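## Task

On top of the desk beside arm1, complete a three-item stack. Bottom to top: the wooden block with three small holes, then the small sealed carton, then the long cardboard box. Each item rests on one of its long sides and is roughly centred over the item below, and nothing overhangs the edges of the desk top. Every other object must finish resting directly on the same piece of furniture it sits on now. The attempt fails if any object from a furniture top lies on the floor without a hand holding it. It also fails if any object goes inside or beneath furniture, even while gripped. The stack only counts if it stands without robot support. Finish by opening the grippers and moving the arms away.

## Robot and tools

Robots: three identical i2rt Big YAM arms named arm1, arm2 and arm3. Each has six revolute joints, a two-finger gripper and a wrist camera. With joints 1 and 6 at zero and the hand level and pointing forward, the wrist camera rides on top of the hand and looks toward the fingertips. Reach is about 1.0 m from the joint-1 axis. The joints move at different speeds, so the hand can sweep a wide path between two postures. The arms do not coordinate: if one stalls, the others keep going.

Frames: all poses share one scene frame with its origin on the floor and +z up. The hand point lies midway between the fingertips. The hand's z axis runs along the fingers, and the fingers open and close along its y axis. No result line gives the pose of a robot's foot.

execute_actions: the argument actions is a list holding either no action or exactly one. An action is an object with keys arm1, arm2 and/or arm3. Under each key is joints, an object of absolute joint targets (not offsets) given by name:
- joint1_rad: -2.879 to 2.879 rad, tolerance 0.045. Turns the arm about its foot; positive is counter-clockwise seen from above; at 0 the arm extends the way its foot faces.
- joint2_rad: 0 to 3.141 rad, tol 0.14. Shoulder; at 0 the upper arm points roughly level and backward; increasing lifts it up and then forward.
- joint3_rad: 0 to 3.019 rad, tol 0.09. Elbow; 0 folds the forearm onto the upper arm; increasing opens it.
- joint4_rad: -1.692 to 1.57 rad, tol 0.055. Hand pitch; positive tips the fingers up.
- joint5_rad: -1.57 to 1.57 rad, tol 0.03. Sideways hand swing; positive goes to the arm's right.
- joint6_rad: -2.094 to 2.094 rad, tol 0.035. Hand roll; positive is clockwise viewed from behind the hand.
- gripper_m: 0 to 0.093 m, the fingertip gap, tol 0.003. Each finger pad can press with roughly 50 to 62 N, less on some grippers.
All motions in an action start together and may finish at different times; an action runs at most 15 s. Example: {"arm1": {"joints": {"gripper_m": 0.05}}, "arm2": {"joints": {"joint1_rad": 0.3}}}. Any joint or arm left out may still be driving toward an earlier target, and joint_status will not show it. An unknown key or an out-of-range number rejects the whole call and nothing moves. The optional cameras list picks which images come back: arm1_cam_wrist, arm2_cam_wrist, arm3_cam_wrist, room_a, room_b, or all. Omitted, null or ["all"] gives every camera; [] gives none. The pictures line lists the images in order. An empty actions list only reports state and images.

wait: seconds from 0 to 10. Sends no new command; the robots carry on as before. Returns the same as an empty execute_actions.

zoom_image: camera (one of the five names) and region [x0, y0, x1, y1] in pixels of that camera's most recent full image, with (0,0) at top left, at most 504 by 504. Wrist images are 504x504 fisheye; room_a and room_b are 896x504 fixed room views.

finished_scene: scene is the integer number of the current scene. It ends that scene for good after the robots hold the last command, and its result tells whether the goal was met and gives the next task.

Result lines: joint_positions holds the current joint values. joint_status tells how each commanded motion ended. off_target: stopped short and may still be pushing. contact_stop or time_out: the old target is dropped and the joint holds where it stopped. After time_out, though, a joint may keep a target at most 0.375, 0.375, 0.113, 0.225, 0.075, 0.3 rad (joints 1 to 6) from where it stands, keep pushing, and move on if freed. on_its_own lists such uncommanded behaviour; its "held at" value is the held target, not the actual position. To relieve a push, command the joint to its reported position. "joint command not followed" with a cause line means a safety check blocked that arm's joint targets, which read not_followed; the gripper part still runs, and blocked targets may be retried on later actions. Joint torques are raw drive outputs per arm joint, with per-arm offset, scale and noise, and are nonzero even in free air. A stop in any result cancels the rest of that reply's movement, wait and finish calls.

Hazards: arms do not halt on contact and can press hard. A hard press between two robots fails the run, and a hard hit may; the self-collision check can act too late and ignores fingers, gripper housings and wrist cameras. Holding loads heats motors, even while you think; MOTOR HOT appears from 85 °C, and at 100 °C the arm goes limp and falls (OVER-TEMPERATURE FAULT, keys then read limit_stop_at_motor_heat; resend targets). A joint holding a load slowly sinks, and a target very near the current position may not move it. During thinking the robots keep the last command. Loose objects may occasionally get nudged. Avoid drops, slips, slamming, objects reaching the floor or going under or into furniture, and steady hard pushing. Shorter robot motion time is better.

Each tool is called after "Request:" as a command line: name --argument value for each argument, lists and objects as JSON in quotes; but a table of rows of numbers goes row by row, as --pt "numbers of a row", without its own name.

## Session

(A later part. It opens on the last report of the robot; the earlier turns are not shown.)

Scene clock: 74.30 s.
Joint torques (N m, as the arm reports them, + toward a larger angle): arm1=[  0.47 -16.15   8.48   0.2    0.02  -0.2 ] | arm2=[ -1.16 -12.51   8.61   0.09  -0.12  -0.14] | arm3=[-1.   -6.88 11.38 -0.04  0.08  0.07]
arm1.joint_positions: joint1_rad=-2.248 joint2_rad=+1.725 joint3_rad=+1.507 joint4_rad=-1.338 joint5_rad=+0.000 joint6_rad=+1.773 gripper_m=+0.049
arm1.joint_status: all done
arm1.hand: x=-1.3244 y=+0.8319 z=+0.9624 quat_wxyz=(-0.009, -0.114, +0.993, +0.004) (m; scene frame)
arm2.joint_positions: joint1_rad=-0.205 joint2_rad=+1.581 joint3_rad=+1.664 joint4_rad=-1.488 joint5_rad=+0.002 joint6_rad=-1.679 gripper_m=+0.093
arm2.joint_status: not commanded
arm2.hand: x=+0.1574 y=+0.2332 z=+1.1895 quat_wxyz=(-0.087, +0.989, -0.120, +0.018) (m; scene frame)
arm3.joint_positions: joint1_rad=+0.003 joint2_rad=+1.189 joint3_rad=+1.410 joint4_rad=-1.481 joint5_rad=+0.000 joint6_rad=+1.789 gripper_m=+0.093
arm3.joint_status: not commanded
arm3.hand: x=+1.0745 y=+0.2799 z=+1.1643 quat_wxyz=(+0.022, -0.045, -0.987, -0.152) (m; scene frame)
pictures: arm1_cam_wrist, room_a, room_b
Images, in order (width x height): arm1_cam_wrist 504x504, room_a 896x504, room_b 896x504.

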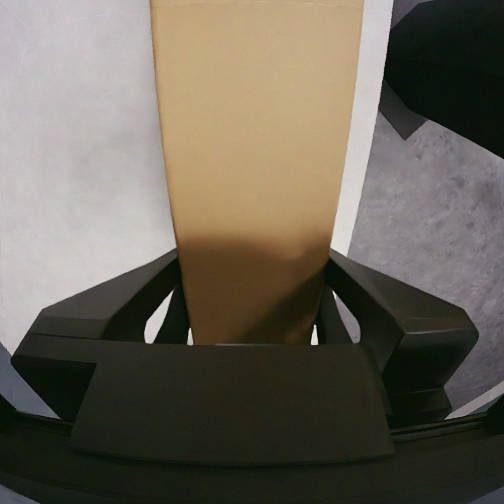

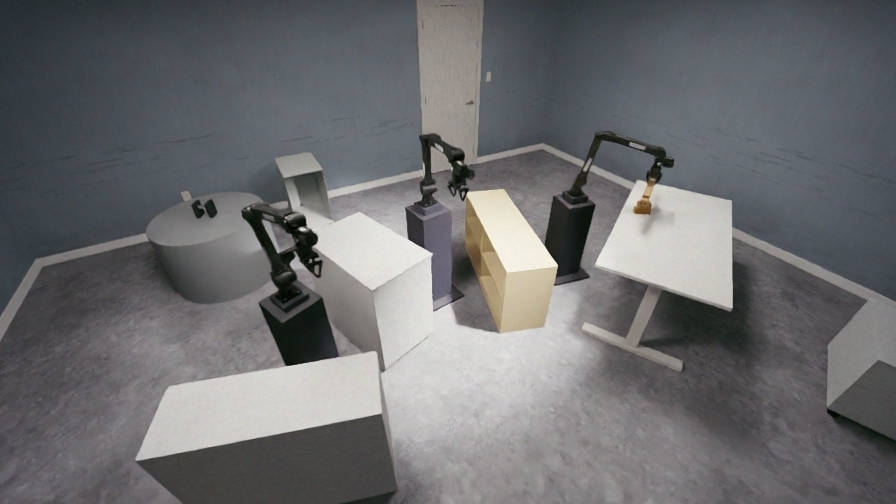

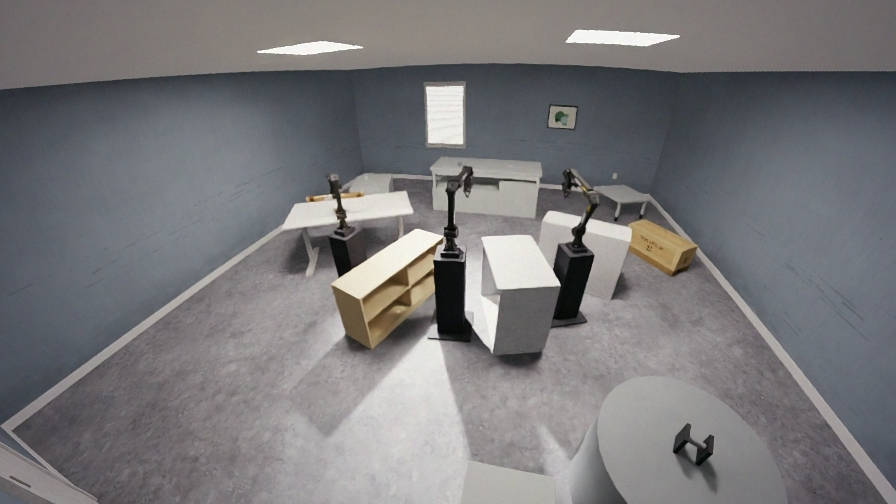

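Request:
execute_actions --actions '[{"arm1":{"joints":{"joint1_rad":-2.228,"joint2_rad":1.755,"joint3_rad":1.385,"joint4_rad":-1.19}}}]' --cameras '["arm1_cam_wrist","room_a","room_b"]'

Scene clock: 76.40 s.
Joint torques (N m, as the arm reports them, + toward a larger angle): arm1=[  0.37 -15.99   8.89   0.85   0.02  -0.19] | arm2=[ -1.19 -12.43   8.62   0.08  -0.11  -0.12] | arm3=[-1.03 -6.82 11.37 -0.06  0.08  0.08]
arm1.joint_positions: joint1_rad=-2.235 joint2_rad=+1.767 joint3_rad=+1.381 joint4_rad=-1.198 joint5_rad=+0.000 joint6_rad=+1.773 gripper_m=+0.049
arm1.joint_status: all done
arm1.hand: x=-1.3267 y=+0.8189 z=+0.8960 quat_wxyz=(-0.004, -0.120, +0.993, -0.009) (m; scene frame)
arm2.joint_positions: joint1_rad=-0.205 joint2_rad=+1.581 joint3_rad=+1.664 joint4_rad=-1.488 joint5_rad=+0.002 joint6_rad=-1.679 gripper_m=+0.093
arm2.joint_status: not commanded
arm2.hand: x=+0.1574 y=+0.2332 z=+1.1895 quat_wxyz=(-0.087, +0.989, -0.120, +0.018) (m; scene frame)
arm3.joint_positions: joint1_rad=+0.003 joint2_rad=+1.189 joint3_rad=+1.410 joint4_rad=-1.481 joint5_rad=+0.000 joint6_rad=+1.789 gripper_m=+0.093
arm3.joint_status: not commanded
arm3.hand: x=+1.0745 y=+0.2799 z=+1.1643 quat_wxyz=(+0.022, -0.045, -0.987, -0.152) (m; scene frame)
pictures: arm1_cam_wrist, room_a, room_b
Images, in order (width x height): arm1_cam_wrist 504x504, room_a 896x504, room_b 896x504.

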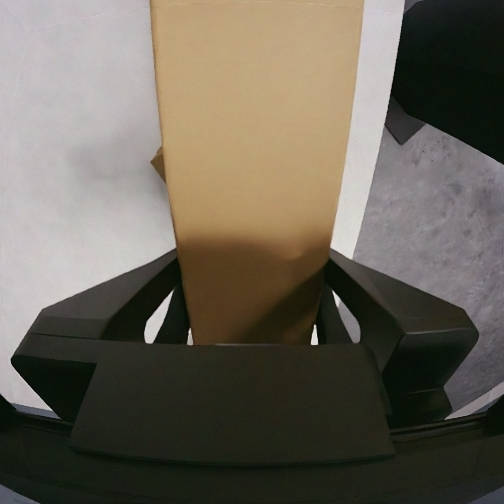

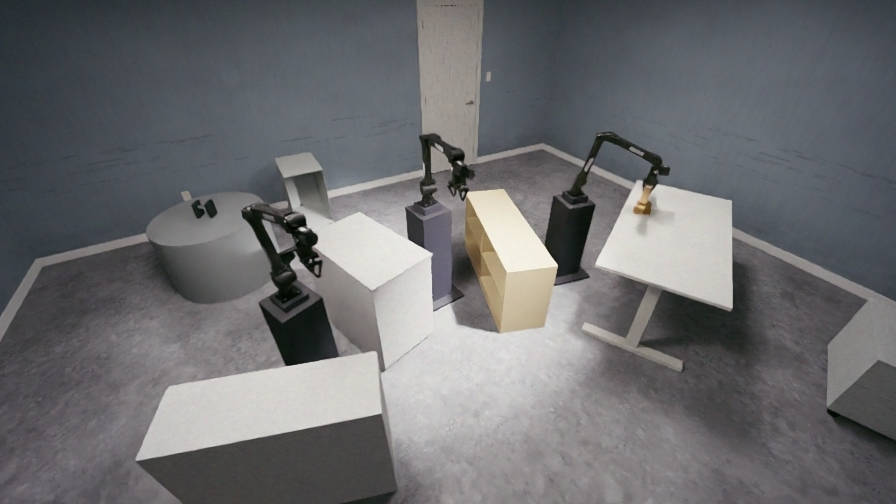

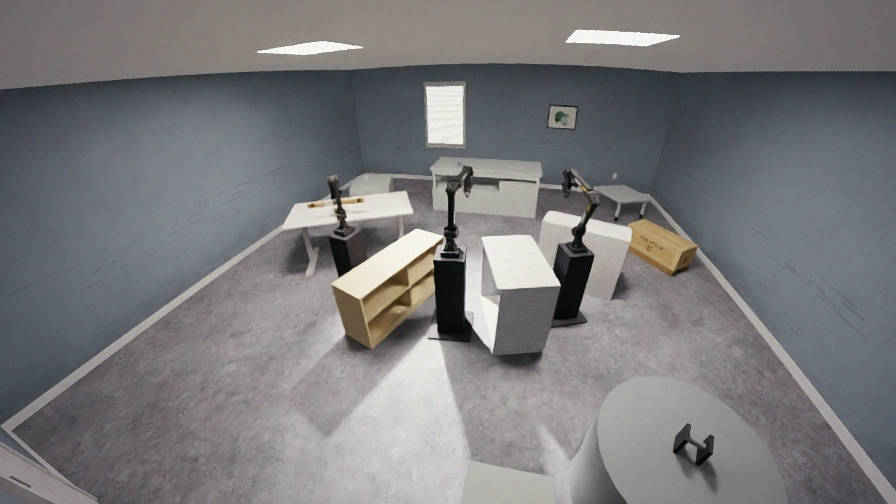

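Request:
zoom_image --camera "room_b" --region '[270, 165, 430, 255]'

Request:
zoom_image --camera "room_a" --region '[590, 150, 750, 240]'

Request:
zoom_image --camera "arm1_cam_wrist" --region '[100, 100, 400, 270]'

Region (270, 165, 430, 255) of room_b's 896x504 image, scaled by 3.150, with more detail than that image has; it fills the top 284 rows of this view, and the rest is white.

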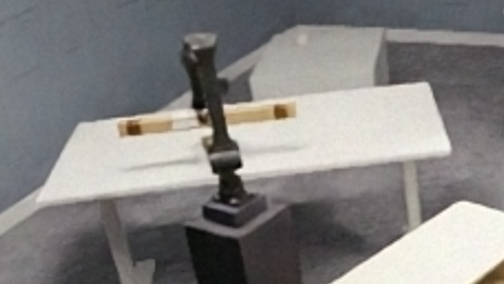

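Region (590, 150, 750, 240) of room_a's 896x504 image, scaled by 3.150, with more detail than that image has; it fills the top 284 rows of this view, and the rest is white.

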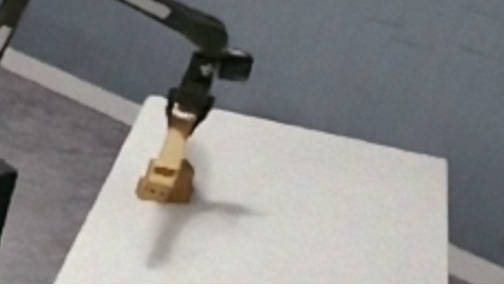

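Region (100, 100, 400, 270) of arm1_cam_wrist's 504x504 image, scaled by 1.680, with more detail than that image has; it fills the top 286 rows of this view, and the rest is white.

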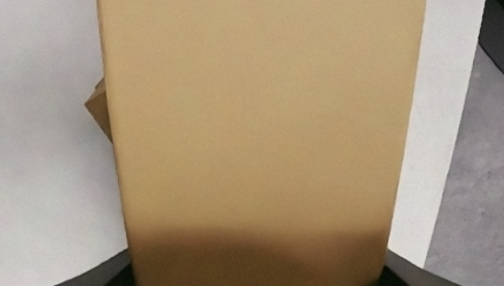

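Request:
execute_actions --actions '[{"arm1":{"joints":{"joint1_rad":-2.247,"joint2_rad":1.79,"joint3_rad":1.358,"joint4_rad":-1.118}}}]' --cameras '["arm1_cam_wrist","room_a"]'

Scene clock: 79.30 s.
Joint torques (N m, as the arm reports them, + toward a larger angle): arm1=[ -0.88 -15.24   8.41   0.95   0.02  -0.2 ] | arm2=[ -1.16 -12.47   8.51   0.02  -0.12  -0.14] | arm3=[-1.   -6.84 11.39 -0.05  0.08  0.07]
arm1.joint_positions: joint1_rad=-2.238 joint2_rad=+1.790 joint3_rad=+1.360 joint4_rad=-1.127 joint5_rad=+0.000 joint6_rad=+1.773 gripper_m=+0.049
arm1.joint_status: all done
arm1.hand: x=-1.3290 y=+0.8268 z=+0.8773 quat_wxyz=(-0.009, -0.119, +0.993, +0.004) (m; scene frame)
arm2.joint_positions: joint1_rad=-0.205 joint2_rad=+1.581 joint3_rad=+1.664 joint4_rad=-1.488 joint5_rad=+0.002 joint6_rad=-1.679 gripper_m=+0.093
arm2.joint_status: not commanded
arm2.hand: x=+0.1574 y=+0.2332 z=+1.1895 quat_wxyz=(-0.087, +0.989, -0.120, +0.018) (m; scene frame)
arm3.joint_positions: joint1_rad=+0.003 joint2_rad=+1.189 joint3_rad=+1.410 joint4_rad=-1.481 joint5_rad=+0.000 joint6_rad=+1.789 gripper_m=+0.093
arm3.joint_status: not commanded
arm3.hand: x=+1.0745 y=+0.2799 z=+1.1643 quat_wxyz=(+0.022, -0.045, -0.987, -0.152) (m; scene frame)
pictures: arm1_cam_wrist, room_a
Images, in order (width x height): arm1_cam_wrist 504x504, room_a 896x504.

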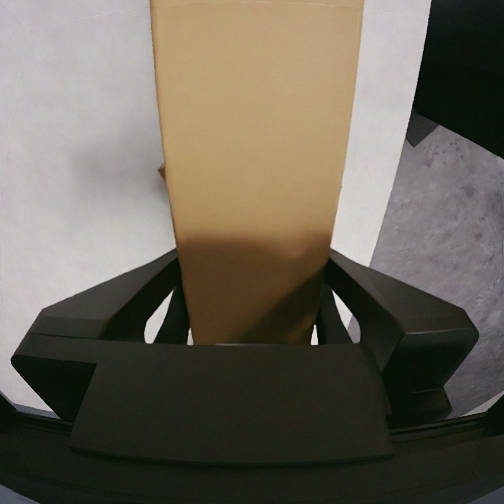

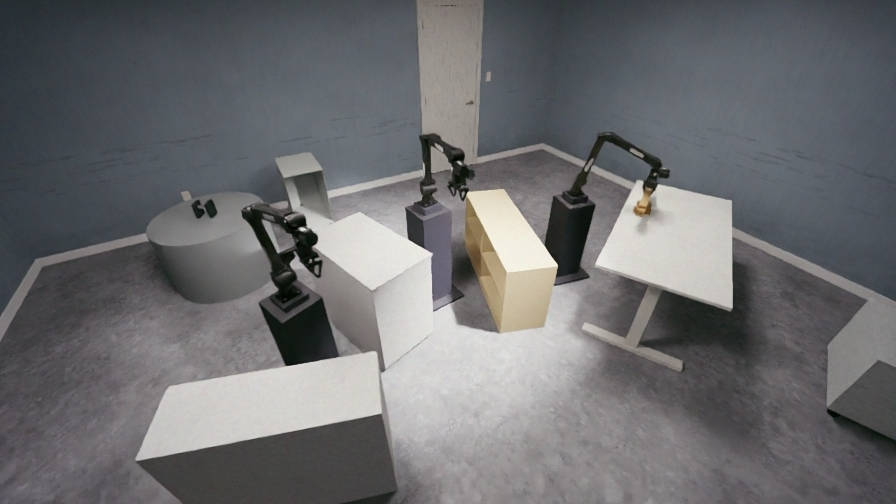

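Request:
execute_actions --actions '[{"arm1":{"joints":{"joint1_rad":-2.263,"joint3_rad":1.335,"joint4_rad":-1.10}}}]' --cameras '["arm1_cam_wrist","room_a"]'

Scene clock: 81.47 s.
Joint torques (N m, as the arm reports them, + toward a larger angle): arm1=[ -0.26 -14.78   8.16   0.98   0.02  -0.19] | arm2=[ -1.33 -12.54   8.61   0.04  -0.14  -0.14] | arm3=[-0.99 -6.93 11.37 -0.04  0.08  0.07]
arm1.joint_positions: joint1_rad=-2.258 joint2_rad=+1.790 joint3_rad=+1.336 joint4_rad=-1.109 joint5_rad=+0.000 joint6_rad=+1.773 gripper_m=+0.049
arm1.joint_status: all done
arm1.hand: x=-1.3174 y=+0.8264 z=+0.8689 quat_wxyz=(-0.008, -0.109, +0.994, +0.002) (m; scene frame)
arm2.joint_positions: joint1_rad=-0.205 joint2_rad=+1.581 joint3_rad=+1.664 joint4_rad=-1.488 joint5_rad=+0.002 joint6_rad=-1.679 gripper_m=+0.093
arm2.joint_status: not commanded
arm2.hand: x=+0.1574 y=+0.2332 z=+1.1895 quat_wxyz=(-0.087, +0.989, -0.120, +0.018) (m; scene frame)
arm3.joint_positions: joint1_rad=+0.003 joint2_rad=+1.189 joint3_rad=+1.410 joint4_rad=-1.481 joint5_rad=+0.000 joint6_rad=+1.789 gripper_m=+0.093
arm3.joint_status: not commanded
arm3.hand: x=+1.0745 y=+0.2799 z=+1.1643 quat_wxyz=(+0.022, -0.045, -0.987, -0.152) (m; scene frame)
pictures: arm1_cam_wrist, room_a
Images, in order (width x height): arm1_cam_wrist 504x504, room_a 896x504.

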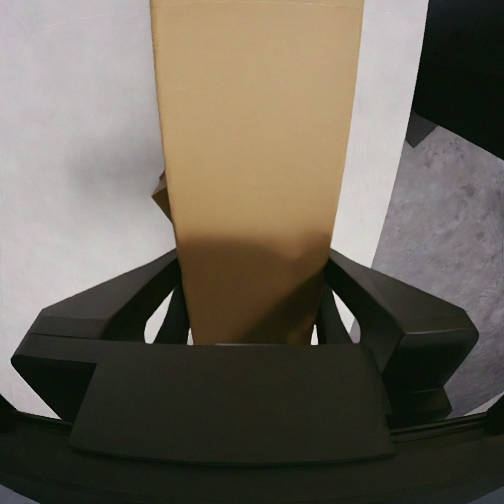

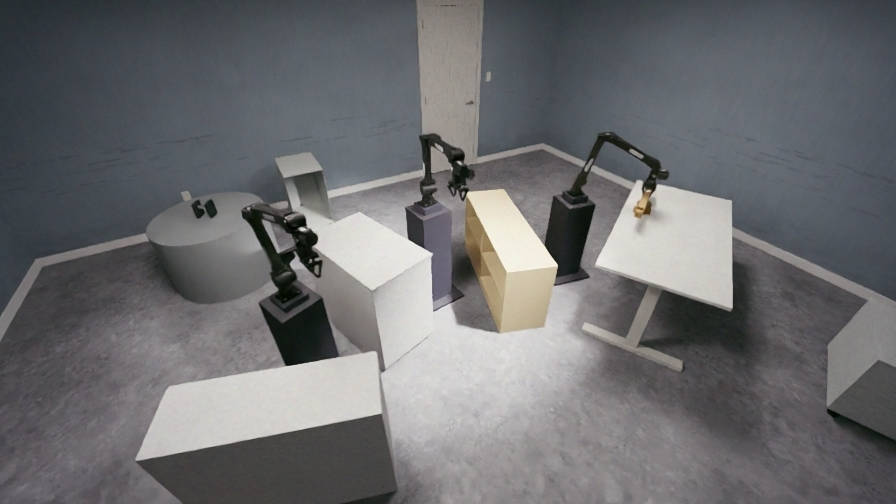

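Request:
zoom_image --camera "arm1_cam_wrist" --region '[110, 120, 400, 270]'

Request:
zoom_image --camera "room_a" --region '[610, 160, 700, 230]'

Region (110, 120, 400, 270) of arm1_cam_wrist's 504x504 image, scaled by 1.738, with more detail than that image has; it fills the top 261 rows of this view, and the rest is white.

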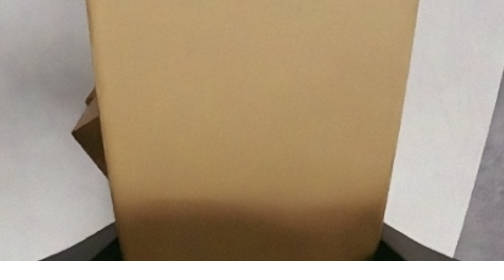

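Region (610, 160, 700, 230) of room_a's 896x504 image, scaled by 5.600, with more detail than that image has.

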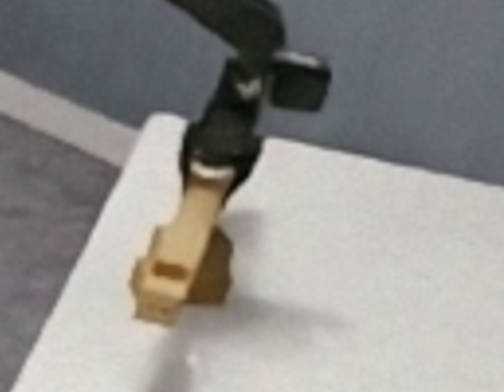

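Request:
execute_actions --actions '[{"arm1":{"joints":{"joint2_rad":1.815,"joint4_rad":-1.075}}}]' --cameras '["arm1_cam_wrist","room_a"]'

Scene clock: 83.07 s.
Joint torques (N m, as the arm reports them, + toward a larger angle): arm1=[ -0.5  -15.37   8.23   0.93   0.02  -0.2 ] | arm2=[ -1.34 -12.35   8.62   0.1   -0.13  -0.14] | arm3=[-0.95 -6.83 11.38 -0.04  0.08  0.07]
arm1.joint_positions: joint1_rad=-2.258 joint2_rad=+1.813 joint3_rad=+1.336 joint4_rad=-1.083 joint5_rad=+0.000 joint6_rad=+1.773 gripper_m=+0.049
arm1.joint_status: all done
arm1.hand: x=-1.3195 y=+0.8306 z=+0.8573 quat_wxyz=(-0.008, -0.109, +0.994, +0.002) (m; scene frame)
arm2.joint_positions: joint1_rad=-0.205 joint2_rad=+1.581 joint3_rad=+1.664 joint4_rad=-1.488 joint5_rad=+0.002 joint6_rad=-1.679 gripper_m=+0.093
arm2.joint_status: not commanded
arm2.hand: x=+0.1574 y=+0.2332 z=+1.1895 quat_wxyz=(-0.087, +0.989, -0.120, +0.018) (m; scene frame)
arm3.joint_positions: joint1_rad=+0.003 joint2_rad=+1.189 joint3_rad=+1.410 joint4_rad=-1.481 joint5_rad=+0.000 joint6_rad=+1.789 gripper_m=+0.093
arm3.joint_status: not commanded
arm3.hand: x=+1.0745 y=+0.2799 z=+1.1643 quat_wxyz=(+0.022, -0.045, -0.987, -0.152) (m; scene frame)
pictures: arm1_cam_wrist, room_a
Images, in order (width x height): arm1_cam_wrist 504x504, room_a 896x504.

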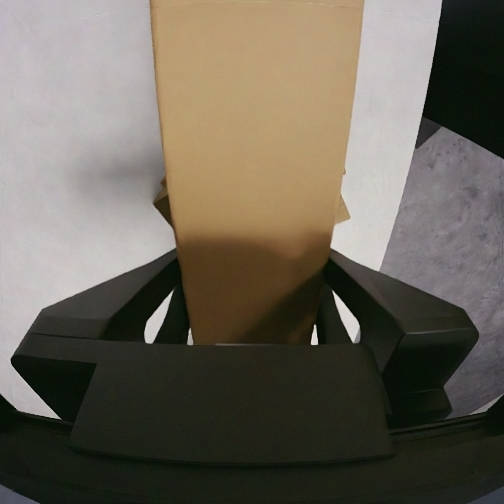

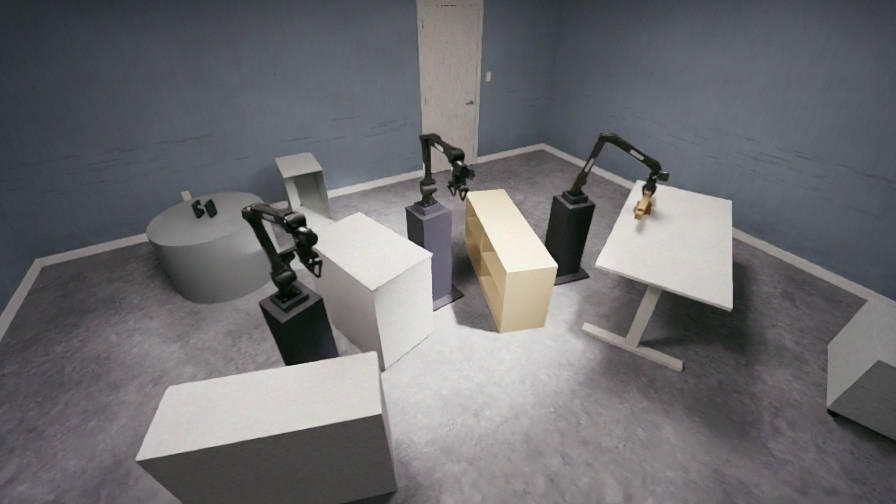

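Request:
zoom_image --camera "arm1_cam_wrist" --region '[120, 130, 390, 270]'

Region (120, 130, 390, 270) of arm1_cam_wrist's 504x504 image, scaled by 1.867, with more detail than that image has; it fills the top 261 rows of this view, and the rest is white.

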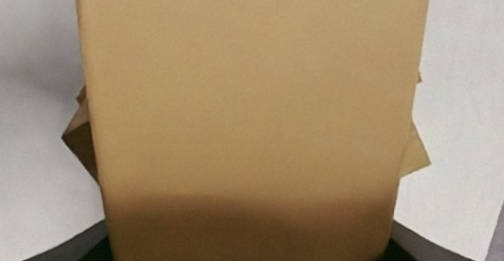

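Request:
execute_actions --actions '[{"arm1":{"joints":{"joint2_rad":1.83,"joint4_rad":-1.062}}}]' --cameras '["arm1_cam_wrist","room_a"]'

Scene clock: 85.37 s.
Joint torques (N m, as the arm reports them, + toward a larger angle): arm1=[ -0.52 -14.97   8.14   0.96   0.02  -0.19] | arm2=[ -1.44 -12.55   8.62   0.08  -0.14  -0.15] | arm3=[-0.99 -6.83 11.37 -0.03  0.08  0.07]
arm1.joint_positions: joint1_rad=-2.258 joint2_rad=+1.825 joint3_rad=+1.336 joint4_rad=-1.071 joint5_rad=+0.000 joint6_rad=+1.773 gripper_m=+0.049
arm1.joint_status: all done
arm1.hand: x=-1.3205 y=+0.8326 z=+0.8514 quat_wxyz=(-0.008, -0.109, +0.994, +0.003) (m; scene frame)
arm2.joint_positions: joint1_rad=-0.205 joint2_rad=+1.581 joint3_rad=+1.664 joint4_rad=-1.488 joint5_rad=+0.002 joint6_rad=-1.679 gripper_m=+0.093
arm2.joint_status: not commanded
arm2.hand: x=+0.1574 y=+0.2332 z=+1.1895 quat_wxyz=(-0.087, +0.989, -0.120, +0.018) (m; scene frame)
arm3.joint_positions: joint1_rad=+0.003 joint2_rad=+1.189 joint3_rad=+1.410 joint4_rad=-1.481 joint5_rad=+0.000 joint6_rad=+1.789 gripper_m=+0.093
arm3.joint_status: not commanded
arm3.hand: x=+1.0745 y=+0.2799 z=+1.1643 quat_wxyz=(+0.022, -0.045, -0.987, -0.152) (m; scene frame)
pictures: arm1_cam_wrist, room_a
Images, in order (width x height): arm1_cam_wrist 504x504, room_a 896x504.

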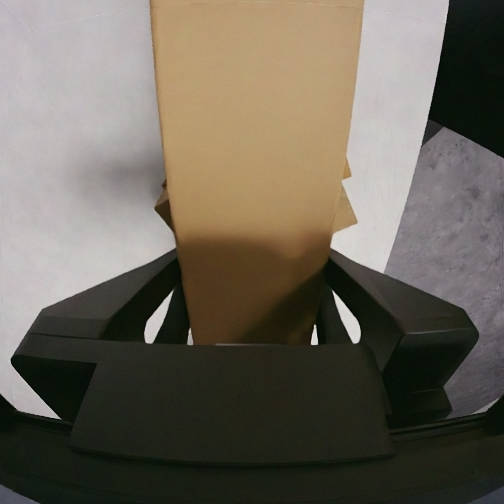

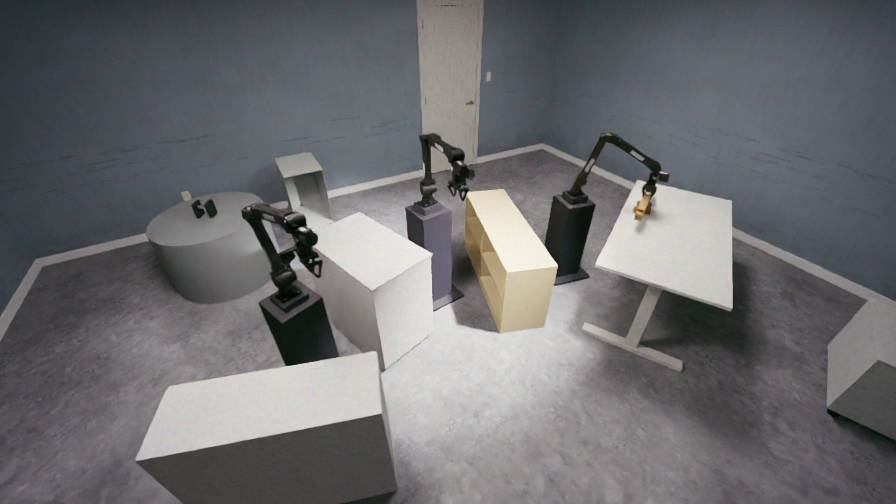

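Request:
execute_actions --actions '[{"arm1":{"joints":{"joint3_rad":1.312,"joint4_rad":-1.045}}}]' --cameras '["arm1_cam_wrist","room_a"]'

Scene clock: 86.43 s.
Joint torques (N m, as the arm reports them, + toward a larger angle): arm1=[ -0.44 -14.74   8.01   0.91   0.    -0.19] | arm2=[ -1.22 -12.25   8.68   0.03  -0.14  -0.13] | arm3=[-1.   -6.87 11.37 -0.05  0.08  0.07]
arm1.joint_positions: joint1_rad=-2.258 joint2_rad=+1.826 joint3_rad=+1.314 joint4_rad=-1.054 joint5_rad=+0.000 joint6_rad=+1.773 gripper_m=+0.049
arm1.joint_status: all done
arm1.hand: x=-1.3183 y=+0.8276 z=+0.8436 quat_wxyz=(-0.007, -0.109, +0.994, +0.000) (m; scene frame)
arm2.joint_positions: joint1_rad=-0.205 joint2_rad=+1.581 joint3_rad=+1.664 joint4_rad=-1.488 joint5_rad=+0.002 joint6_rad=-1.679 gripper_m=+0.093
arm2.joint_status: not commanded
arm2.hand: x=+0.1574 y=+0.2332 z=+1.1895 quat_wxyz=(-0.087, +0.989, -0.120, +0.018) (m; scene frame)
arm3.joint_positions: joint1_rad=+0.003 joint2_rad=+1.189 joint3_rad=+1.410 joint4_rad=-1.481 joint5_rad=+0.000 joint6_rad=+1.789 gripper_m=+0.093
arm3.joint_status: not commanded
arm3.hand: x=+1.0745 y=+0.2799 z=+1.1643 quat_wxyz=(+0.022, -0.045, -0.987, -0.152) (m; scene frame)
pictures: arm1_cam_wrist, room_a
Images, in order (width x height): arm1_cam_wrist 504x504, room_a 896x504.

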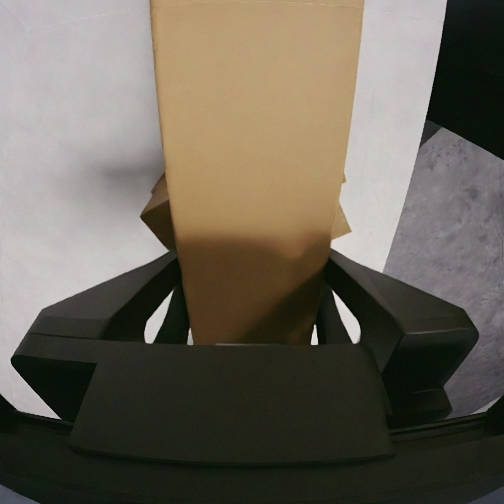

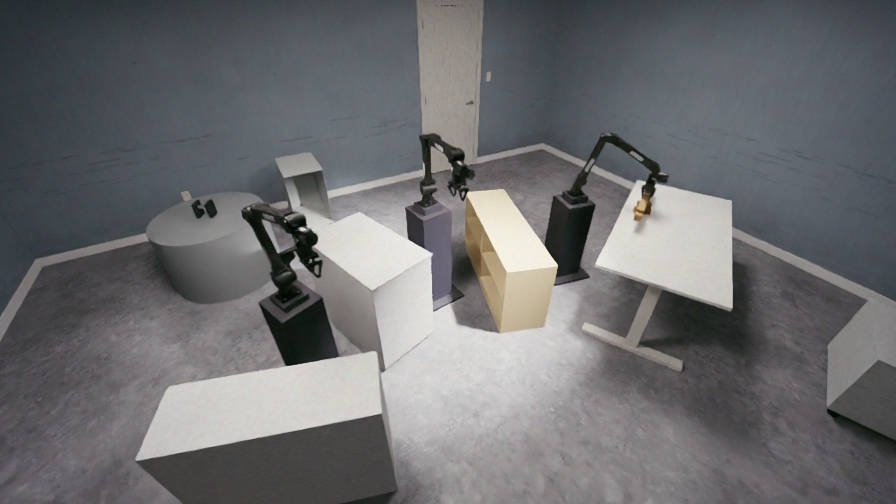

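Request:
execute_actions --actions '[{"arm1":{"joints":{"joint2_rad":1.842,"joint4_rad":-1.035}}}]' --cameras '["arm1_cam_wrist","room_a"]'

Scene clock: 87.10 s.
Joint torques (N m, as the arm reports them, + toward a larger angle): arm1=[ -0.53 -13.88   7.99   1.23   0.02  -0.19] | arm2=[ -1.24 -12.27   8.58   0.03  -0.13  -0.14] | arm3=[-1.   -6.86 11.37 -0.06  0.08  0.07]
arm1.joint_positions: joint1_rad=-2.258 joint2_rad=+1.826 joint3_rad=+1.314 joint4_rad=-1.050 joint5_rad=+0.000 joint6_rad=+1.773 gripper_m=+0.049
arm1.joint_status: all done
arm1.hand: x=-1.3187 y=+0.8285 z=+0.8433 quat_wxyz=(-0.008, -0.109, +0.994, +0.002) (m; scene frame)
arm2.joint_positions: joint1_rad=-0.205 joint2_rad=+1.581 joint3_rad=+1.664 joint4_rad=-1.488 joint5_rad=+0.002 joint6_rad=-1.679 gripper_m=+0.093
arm2.joint_status: not commanded
arm2.hand: x=+0.1574 y=+0.2332 z=+1.1895 quat_wxyz=(-0.087, +0.989, -0.120, +0.018) (m; scene frame)
arm3.joint_positions: joint1_rad=+0.003 joint2_rad=+1.189 joint3_rad=+1.410 joint4_rad=-1.481 joint5_rad=+0.000 joint6_rad=+1.789 gripper_m=+0.093
arm3.joint_status: not commanded
arm3.hand: x=+1.0745 y=+0.2799 z=+1.1643 quat_wxyz=(+0.022, -0.045, -0.987, -0.152) (m; scene frame)
pictures: arm1_cam_wrist, room_a
Images, in order (width x height): arm1_cam_wrist 504x504, room_a 896x504.

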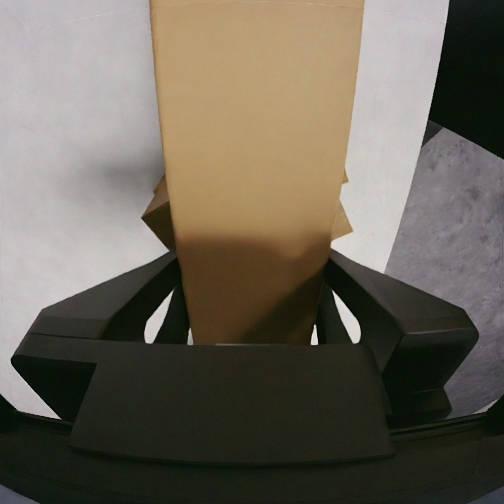

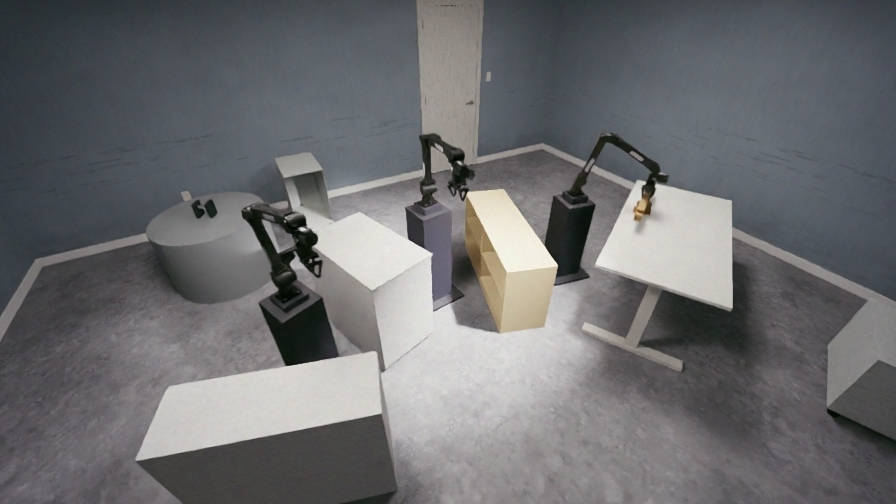

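Request:
zoom_image --camera "room_a" --region '[615, 170, 685, 230]'

Region (615, 170, 685, 230) of room_a's 896x504 image, scaled by 7.200, with more detail than that image has; it fills the top 432 rows of this view, and the rest is white.

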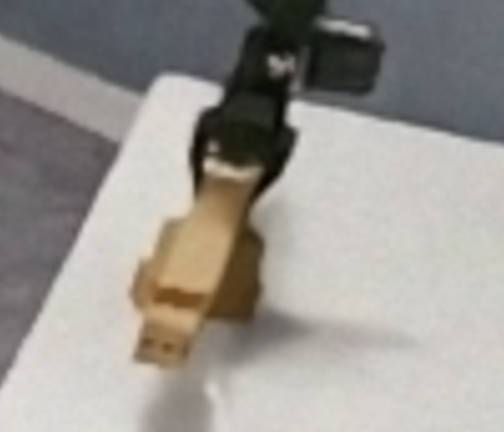

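Request:
execute_actions --actions '[{"arm1":{"joints":{"joint2_rad":1.83,"gripper_m":0.093}}}]' --cameras '["arm1_cam_wrist","room_a","room_b"]'

Scene clock: 88.13 s.
Joint torques (N m, as the arm reports them, + toward a larger angle): arm1=[ -0.56 -14.96   8.     0.96   0.02  -0.2 ] | arm2=[ -1.39 -12.38   8.62   0.08  -0.14  -0.16] | arm3=[-1.03 -6.88 11.38 -0.04  0.08  0.07]
arm1.joint_positions: joint1_rad=-2.258 joint2_rad=+1.826 joint3_rad=+1.314 joint4_rad=-1.044 joint5_rad=+0.000 joint6_rad=+1.773 gripper_m=+0.093
arm1.joint_status: all done
arm1.hand: x=-1.3193 y=+0.8298 z=+0.8433 quat_wxyz=(-0.008, -0.109, +0.994, +0.004) (m; scene frame)
arm2.joint_positions: joint1_rad=-0.205 joint2_rad=+1.581 joint3_rad=+1.664 joint4_rad=-1.488 joint5_rad=+0.002 joint6_rad=-1.679 gripper_m=+0.093
arm2.joint_status: not commanded
arm2.hand: x=+0.1574 y=+0.2332 z=+1.1895 quat_wxyz=(-0.087, +0.989, -0.120, +0.018) (m; scene frame)
arm3.joint_positions: joint1_rad=+0.003 joint2_rad=+1.189 joint3_rad=+1.410 joint4_rad=-1.481 joint5_rad=+0.000 joint6_rad=+1.789 gripper_m=+0.093
arm3.joint_status: not commanded
arm3.hand: x=+1.0745 y=+0.2799 z=+1.1643 quat_wxyz=(+0.022, -0.045, -0.987, -0.152) (m; scene frame)
pictures: arm1_cam_wrist, room_a, room_b
Images, in order (width x height): arm1_cam_wrist 504x504, room_a 896x504, room_b 896x504.

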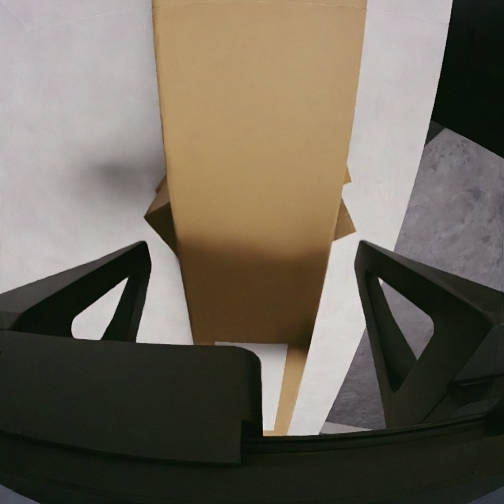

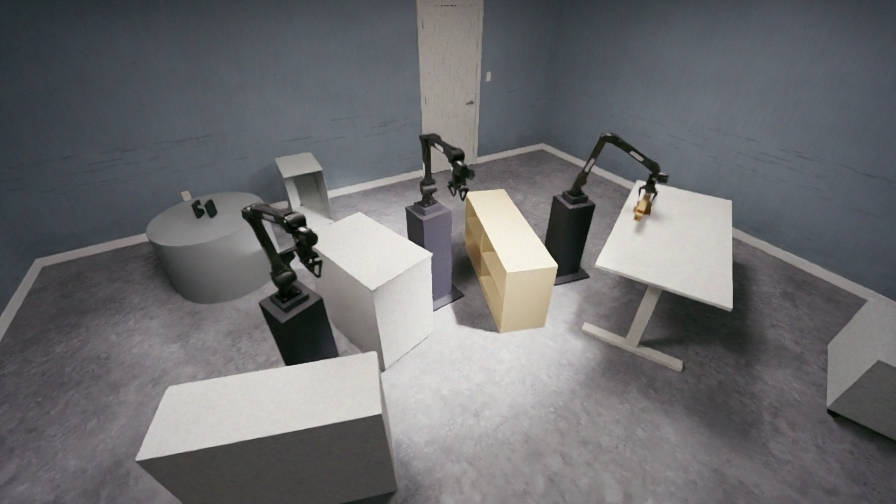

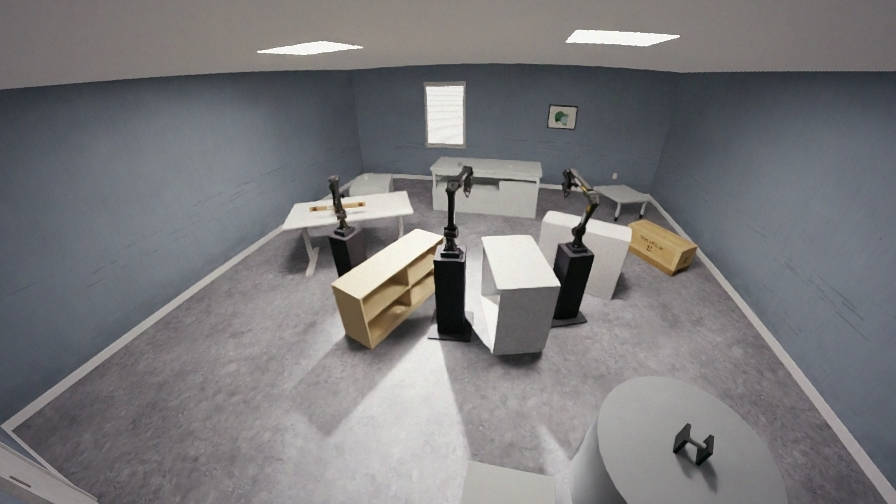

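Request:
execute_actions --actions '[{"arm1":{"joints":{"joint2_rad":1.79,"joint3_rad":1.39,"joint4_rad":-1.10}}}]' --cameras '["arm1_cam_wrist"]'

Scene clock: 89.50 s.
Joint torques (N m, as the arm reports them, + toward a larger angle): arm1=[ -0.54 -16.27  12.54   0.21   0.02  -0.19] | arm2=[ -1.35 -12.41   8.64   0.05  -0.14  -0.14] | arm3=[-1.01 -6.82 11.37 -0.04  0.08  0.07]
arm1.joint_positions: joint1_rad=-2.258 joint2_rad=+1.803 joint3_rad=+1.343 joint4_rad=-1.093 joint5_rad=+0.000 joint6_rad=+1.773 gripper_m=+0.093
arm1.joint_status: all done
arm1.hand: x=-1.3200 y=+0.8320 z=+0.8651 quat_wxyz=(-0.009, -0.109, +0.994, +0.006) (m; scene frame)
arm2.joint_positions: joint1_rad=-0.205 joint2_rad=+1.581 joint3_rad=+1.664 joint4_rad=-1.488 joint5_rad=+0.002 joint6_rad=-1.679 gripper_m=+0.093
arm2.joint_status: not commanded
arm2.hand: x=+0.1574 y=+0.2332 z=+1.1895 quat_wxyz=(-0.087, +0.989, -0.120, +0.018) (m; scene frame)
arm3.joint_positions: joint1_rad=+0.003 joint2_rad=+1.189 joint3_rad=+1.410 joint4_rad=-1.481 joint5_rad=+0.000 joint6_rad=+1.789 gripper_m=+0.093
arm3.joint_status: not commanded
arm3.hand: x=+1.0745 y=+0.2799 z=+1.1643 quat_wxyz=(+0.022, -0.045, -0.987, -0.152) (m; scene frame)
pictures: arm1_cam_wrist
Images, in order (width x height): arm1_cam_wrist 504x504.

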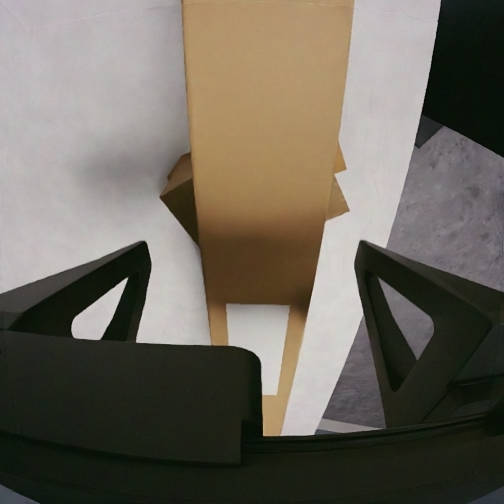

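Fingers are now at box-top level; lift further and clear.

Request:
execute_actions --actions '[{"arm1":{"joints":{"joint2_rad":1.60,"joint3_rad":1.52,"joint4_rad":-1.30}}}]' --cameras '["arm1_cam_wrist","room_a","room_b"]'

Scene clock: 90.90 s.
Joint torques (N m, as the arm reports them, + toward a larger angle): arm1=[ -0.54 -13.64  11.72   0.57   0.02  -0.21] | arm2=[ -1.56 -12.27   8.63   0.04  -0.14  -0.14] | arm3=[-1.01 -6.83 11.39 -0.04  0.08  0.07]
arm1.joint_positions: joint1_rad=-2.258 joint2_rad=+1.602 joint3_rad=+1.495 joint4_rad=-1.294 joint5_rad=+0.000 joint6_rad=+1.773 gripper_m=+0.093
arm1.joint_status: all done
arm1.hand: x=-1.3185 y=+0.8337 z=+1.0201 quat_wxyz=(-0.032, -0.108, +0.991, +0.078) (m; scene frame)
arm2.joint_positions: joint1_rad=-0.205 joint2_rad=+1.581 joint3_rad=+1.664 joint4_rad=-1.488 joint5_rad=+0.002 joint6_rad=-1.679 gripper_m=+0.093
arm2.joint_status: not commanded
arm2.hand: x=+0.1574 y=+0.2332 z=+1.1895 quat_wxyz=(-0.087, +0.989, -0.120, +0.018) (m; scene frame)
arm3.joint_positions: joint1_rad=+0.003 joint2_rad=+1.189 joint3_rad=+1.410 joint4_rad=-1.481 joint5_rad=+0.000 joint6_rad=+1.789 gripper_m=+0.093
arm3.joint_status: not commanded
arm3.hand: x=+1.0745 y=+0.2799 z=+1.1643 quat_wxyz=(+0.022, -0.045, -0.987, -0.152) (m; scene frame)
pictures: arm1_cam_wrist, room_a, room_b
Images, in order (width x height): arm1_cam_wrist 504x504, room_a 896x504, room_b 896x504.

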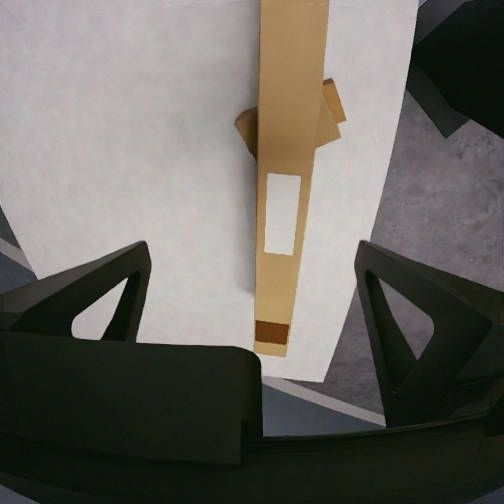

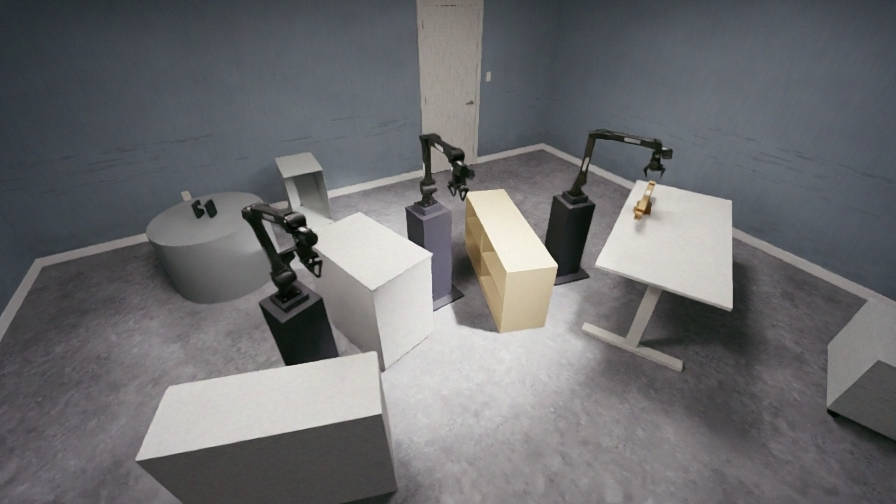

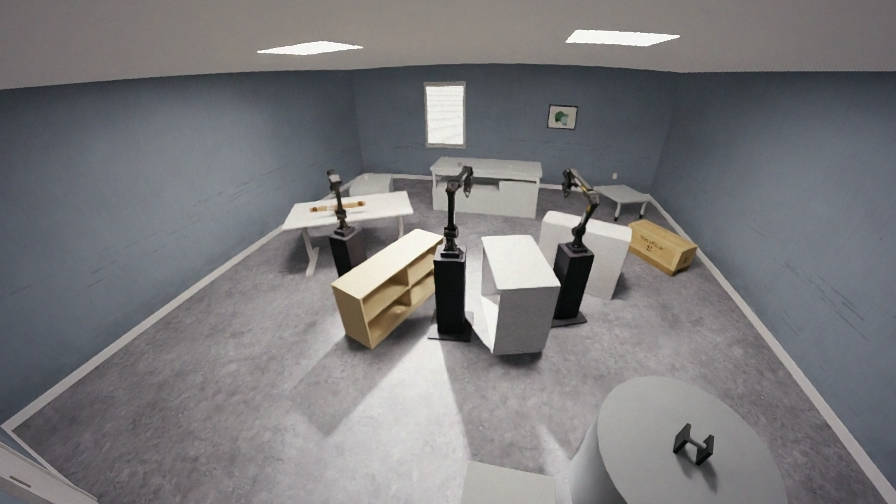

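Request:
execute_actions --actions '[{"arm1":{"joints":{"joint2_rad":1.25,"joint4_rad":-1.5}}}]' --cameras '["room_a","room_b"]'

Request:
zoom_image --camera "room_b" --region '[270, 165, 430, 255]'

Scene clock: 93.17 s.
Joint torques (N m, as the arm reports them, + toward a larger angle): arm1=[-0.62 -8.39 11.73  1.    0.01 -0.22] | arm2=[ -1.24 -12.48   8.61  -0.01  -0.12  -0.13] | arm3=[-0.97 -6.85 11.39 -0.04  0.08  0.07]
arm1.joint_positions: joint1_rad=-2.258 joint2_rad=+1.256 joint3_rad=+1.495 joint4_rad=-1.497 joint5_rad=+0.000 joint6_rad=+1.773 gripper_m=+0.093
arm1.joint_status: all done
arm1.hand: x=-1.2732 y=+0.7372 z=+1.1645 quat_wxyz=(-0.054, -0.107, +0.982, +0.146) (m; scene frame)
arm2.joint_positions: joint1_rad=-0.205 joint2_rad=+1.581 joint3_rad=+1.664 joint4_rad=-1.488 joint5_rad=+0.002 joint6_rad=-1.679 gripper_m=+0.093
arm2.joint_status: not commanded
arm2.hand: x=+0.1574 y=+0.2332 z=+1.1895 quat_wxyz=(-0.087, +0.989, -0.120, +0.018) (m; scene frame)
arm3.joint_positions: joint1_rad=+0.003 joint2_rad=+1.189 joint3_rad=+1.410 joint4_rad=-1.481 joint5_rad=+0.000 joint6_rad=+1.789 gripper_m=+0.093
arm3.joint_status: not commanded
arm3.hand: x=+1.0745 y=+0.2799 z=+1.1643 quat_wxyz=(+0.022, -0.045, -0.987, -0.152) (m; scene frame)
pictures: room_a, room_b
Images, in order (width x height): room_a 896x504, room_b 896x504.

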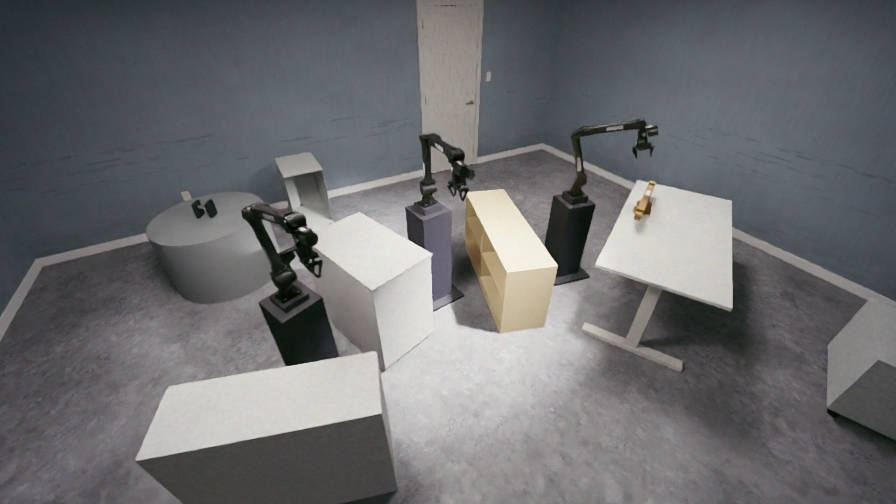

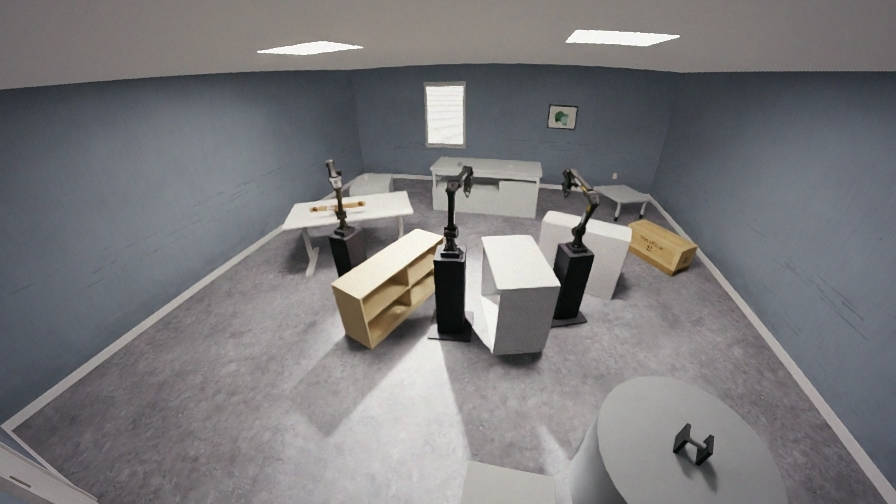

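Region (270, 165, 430, 255) of room_b's 896x504 image, scaled by 3.150, with more detail than that image has; it fills the top 284 rows of this view, and the rest is white.

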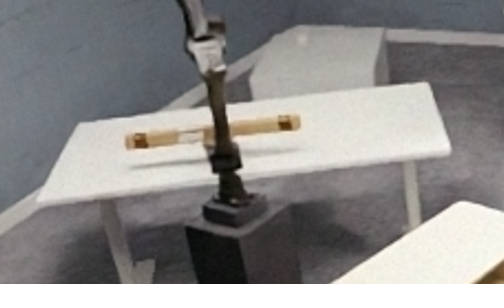

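The box is level on the pile and sits inside the desk's edges.

Request:
finished_scene --scene 2

The scene is finished: the task was done.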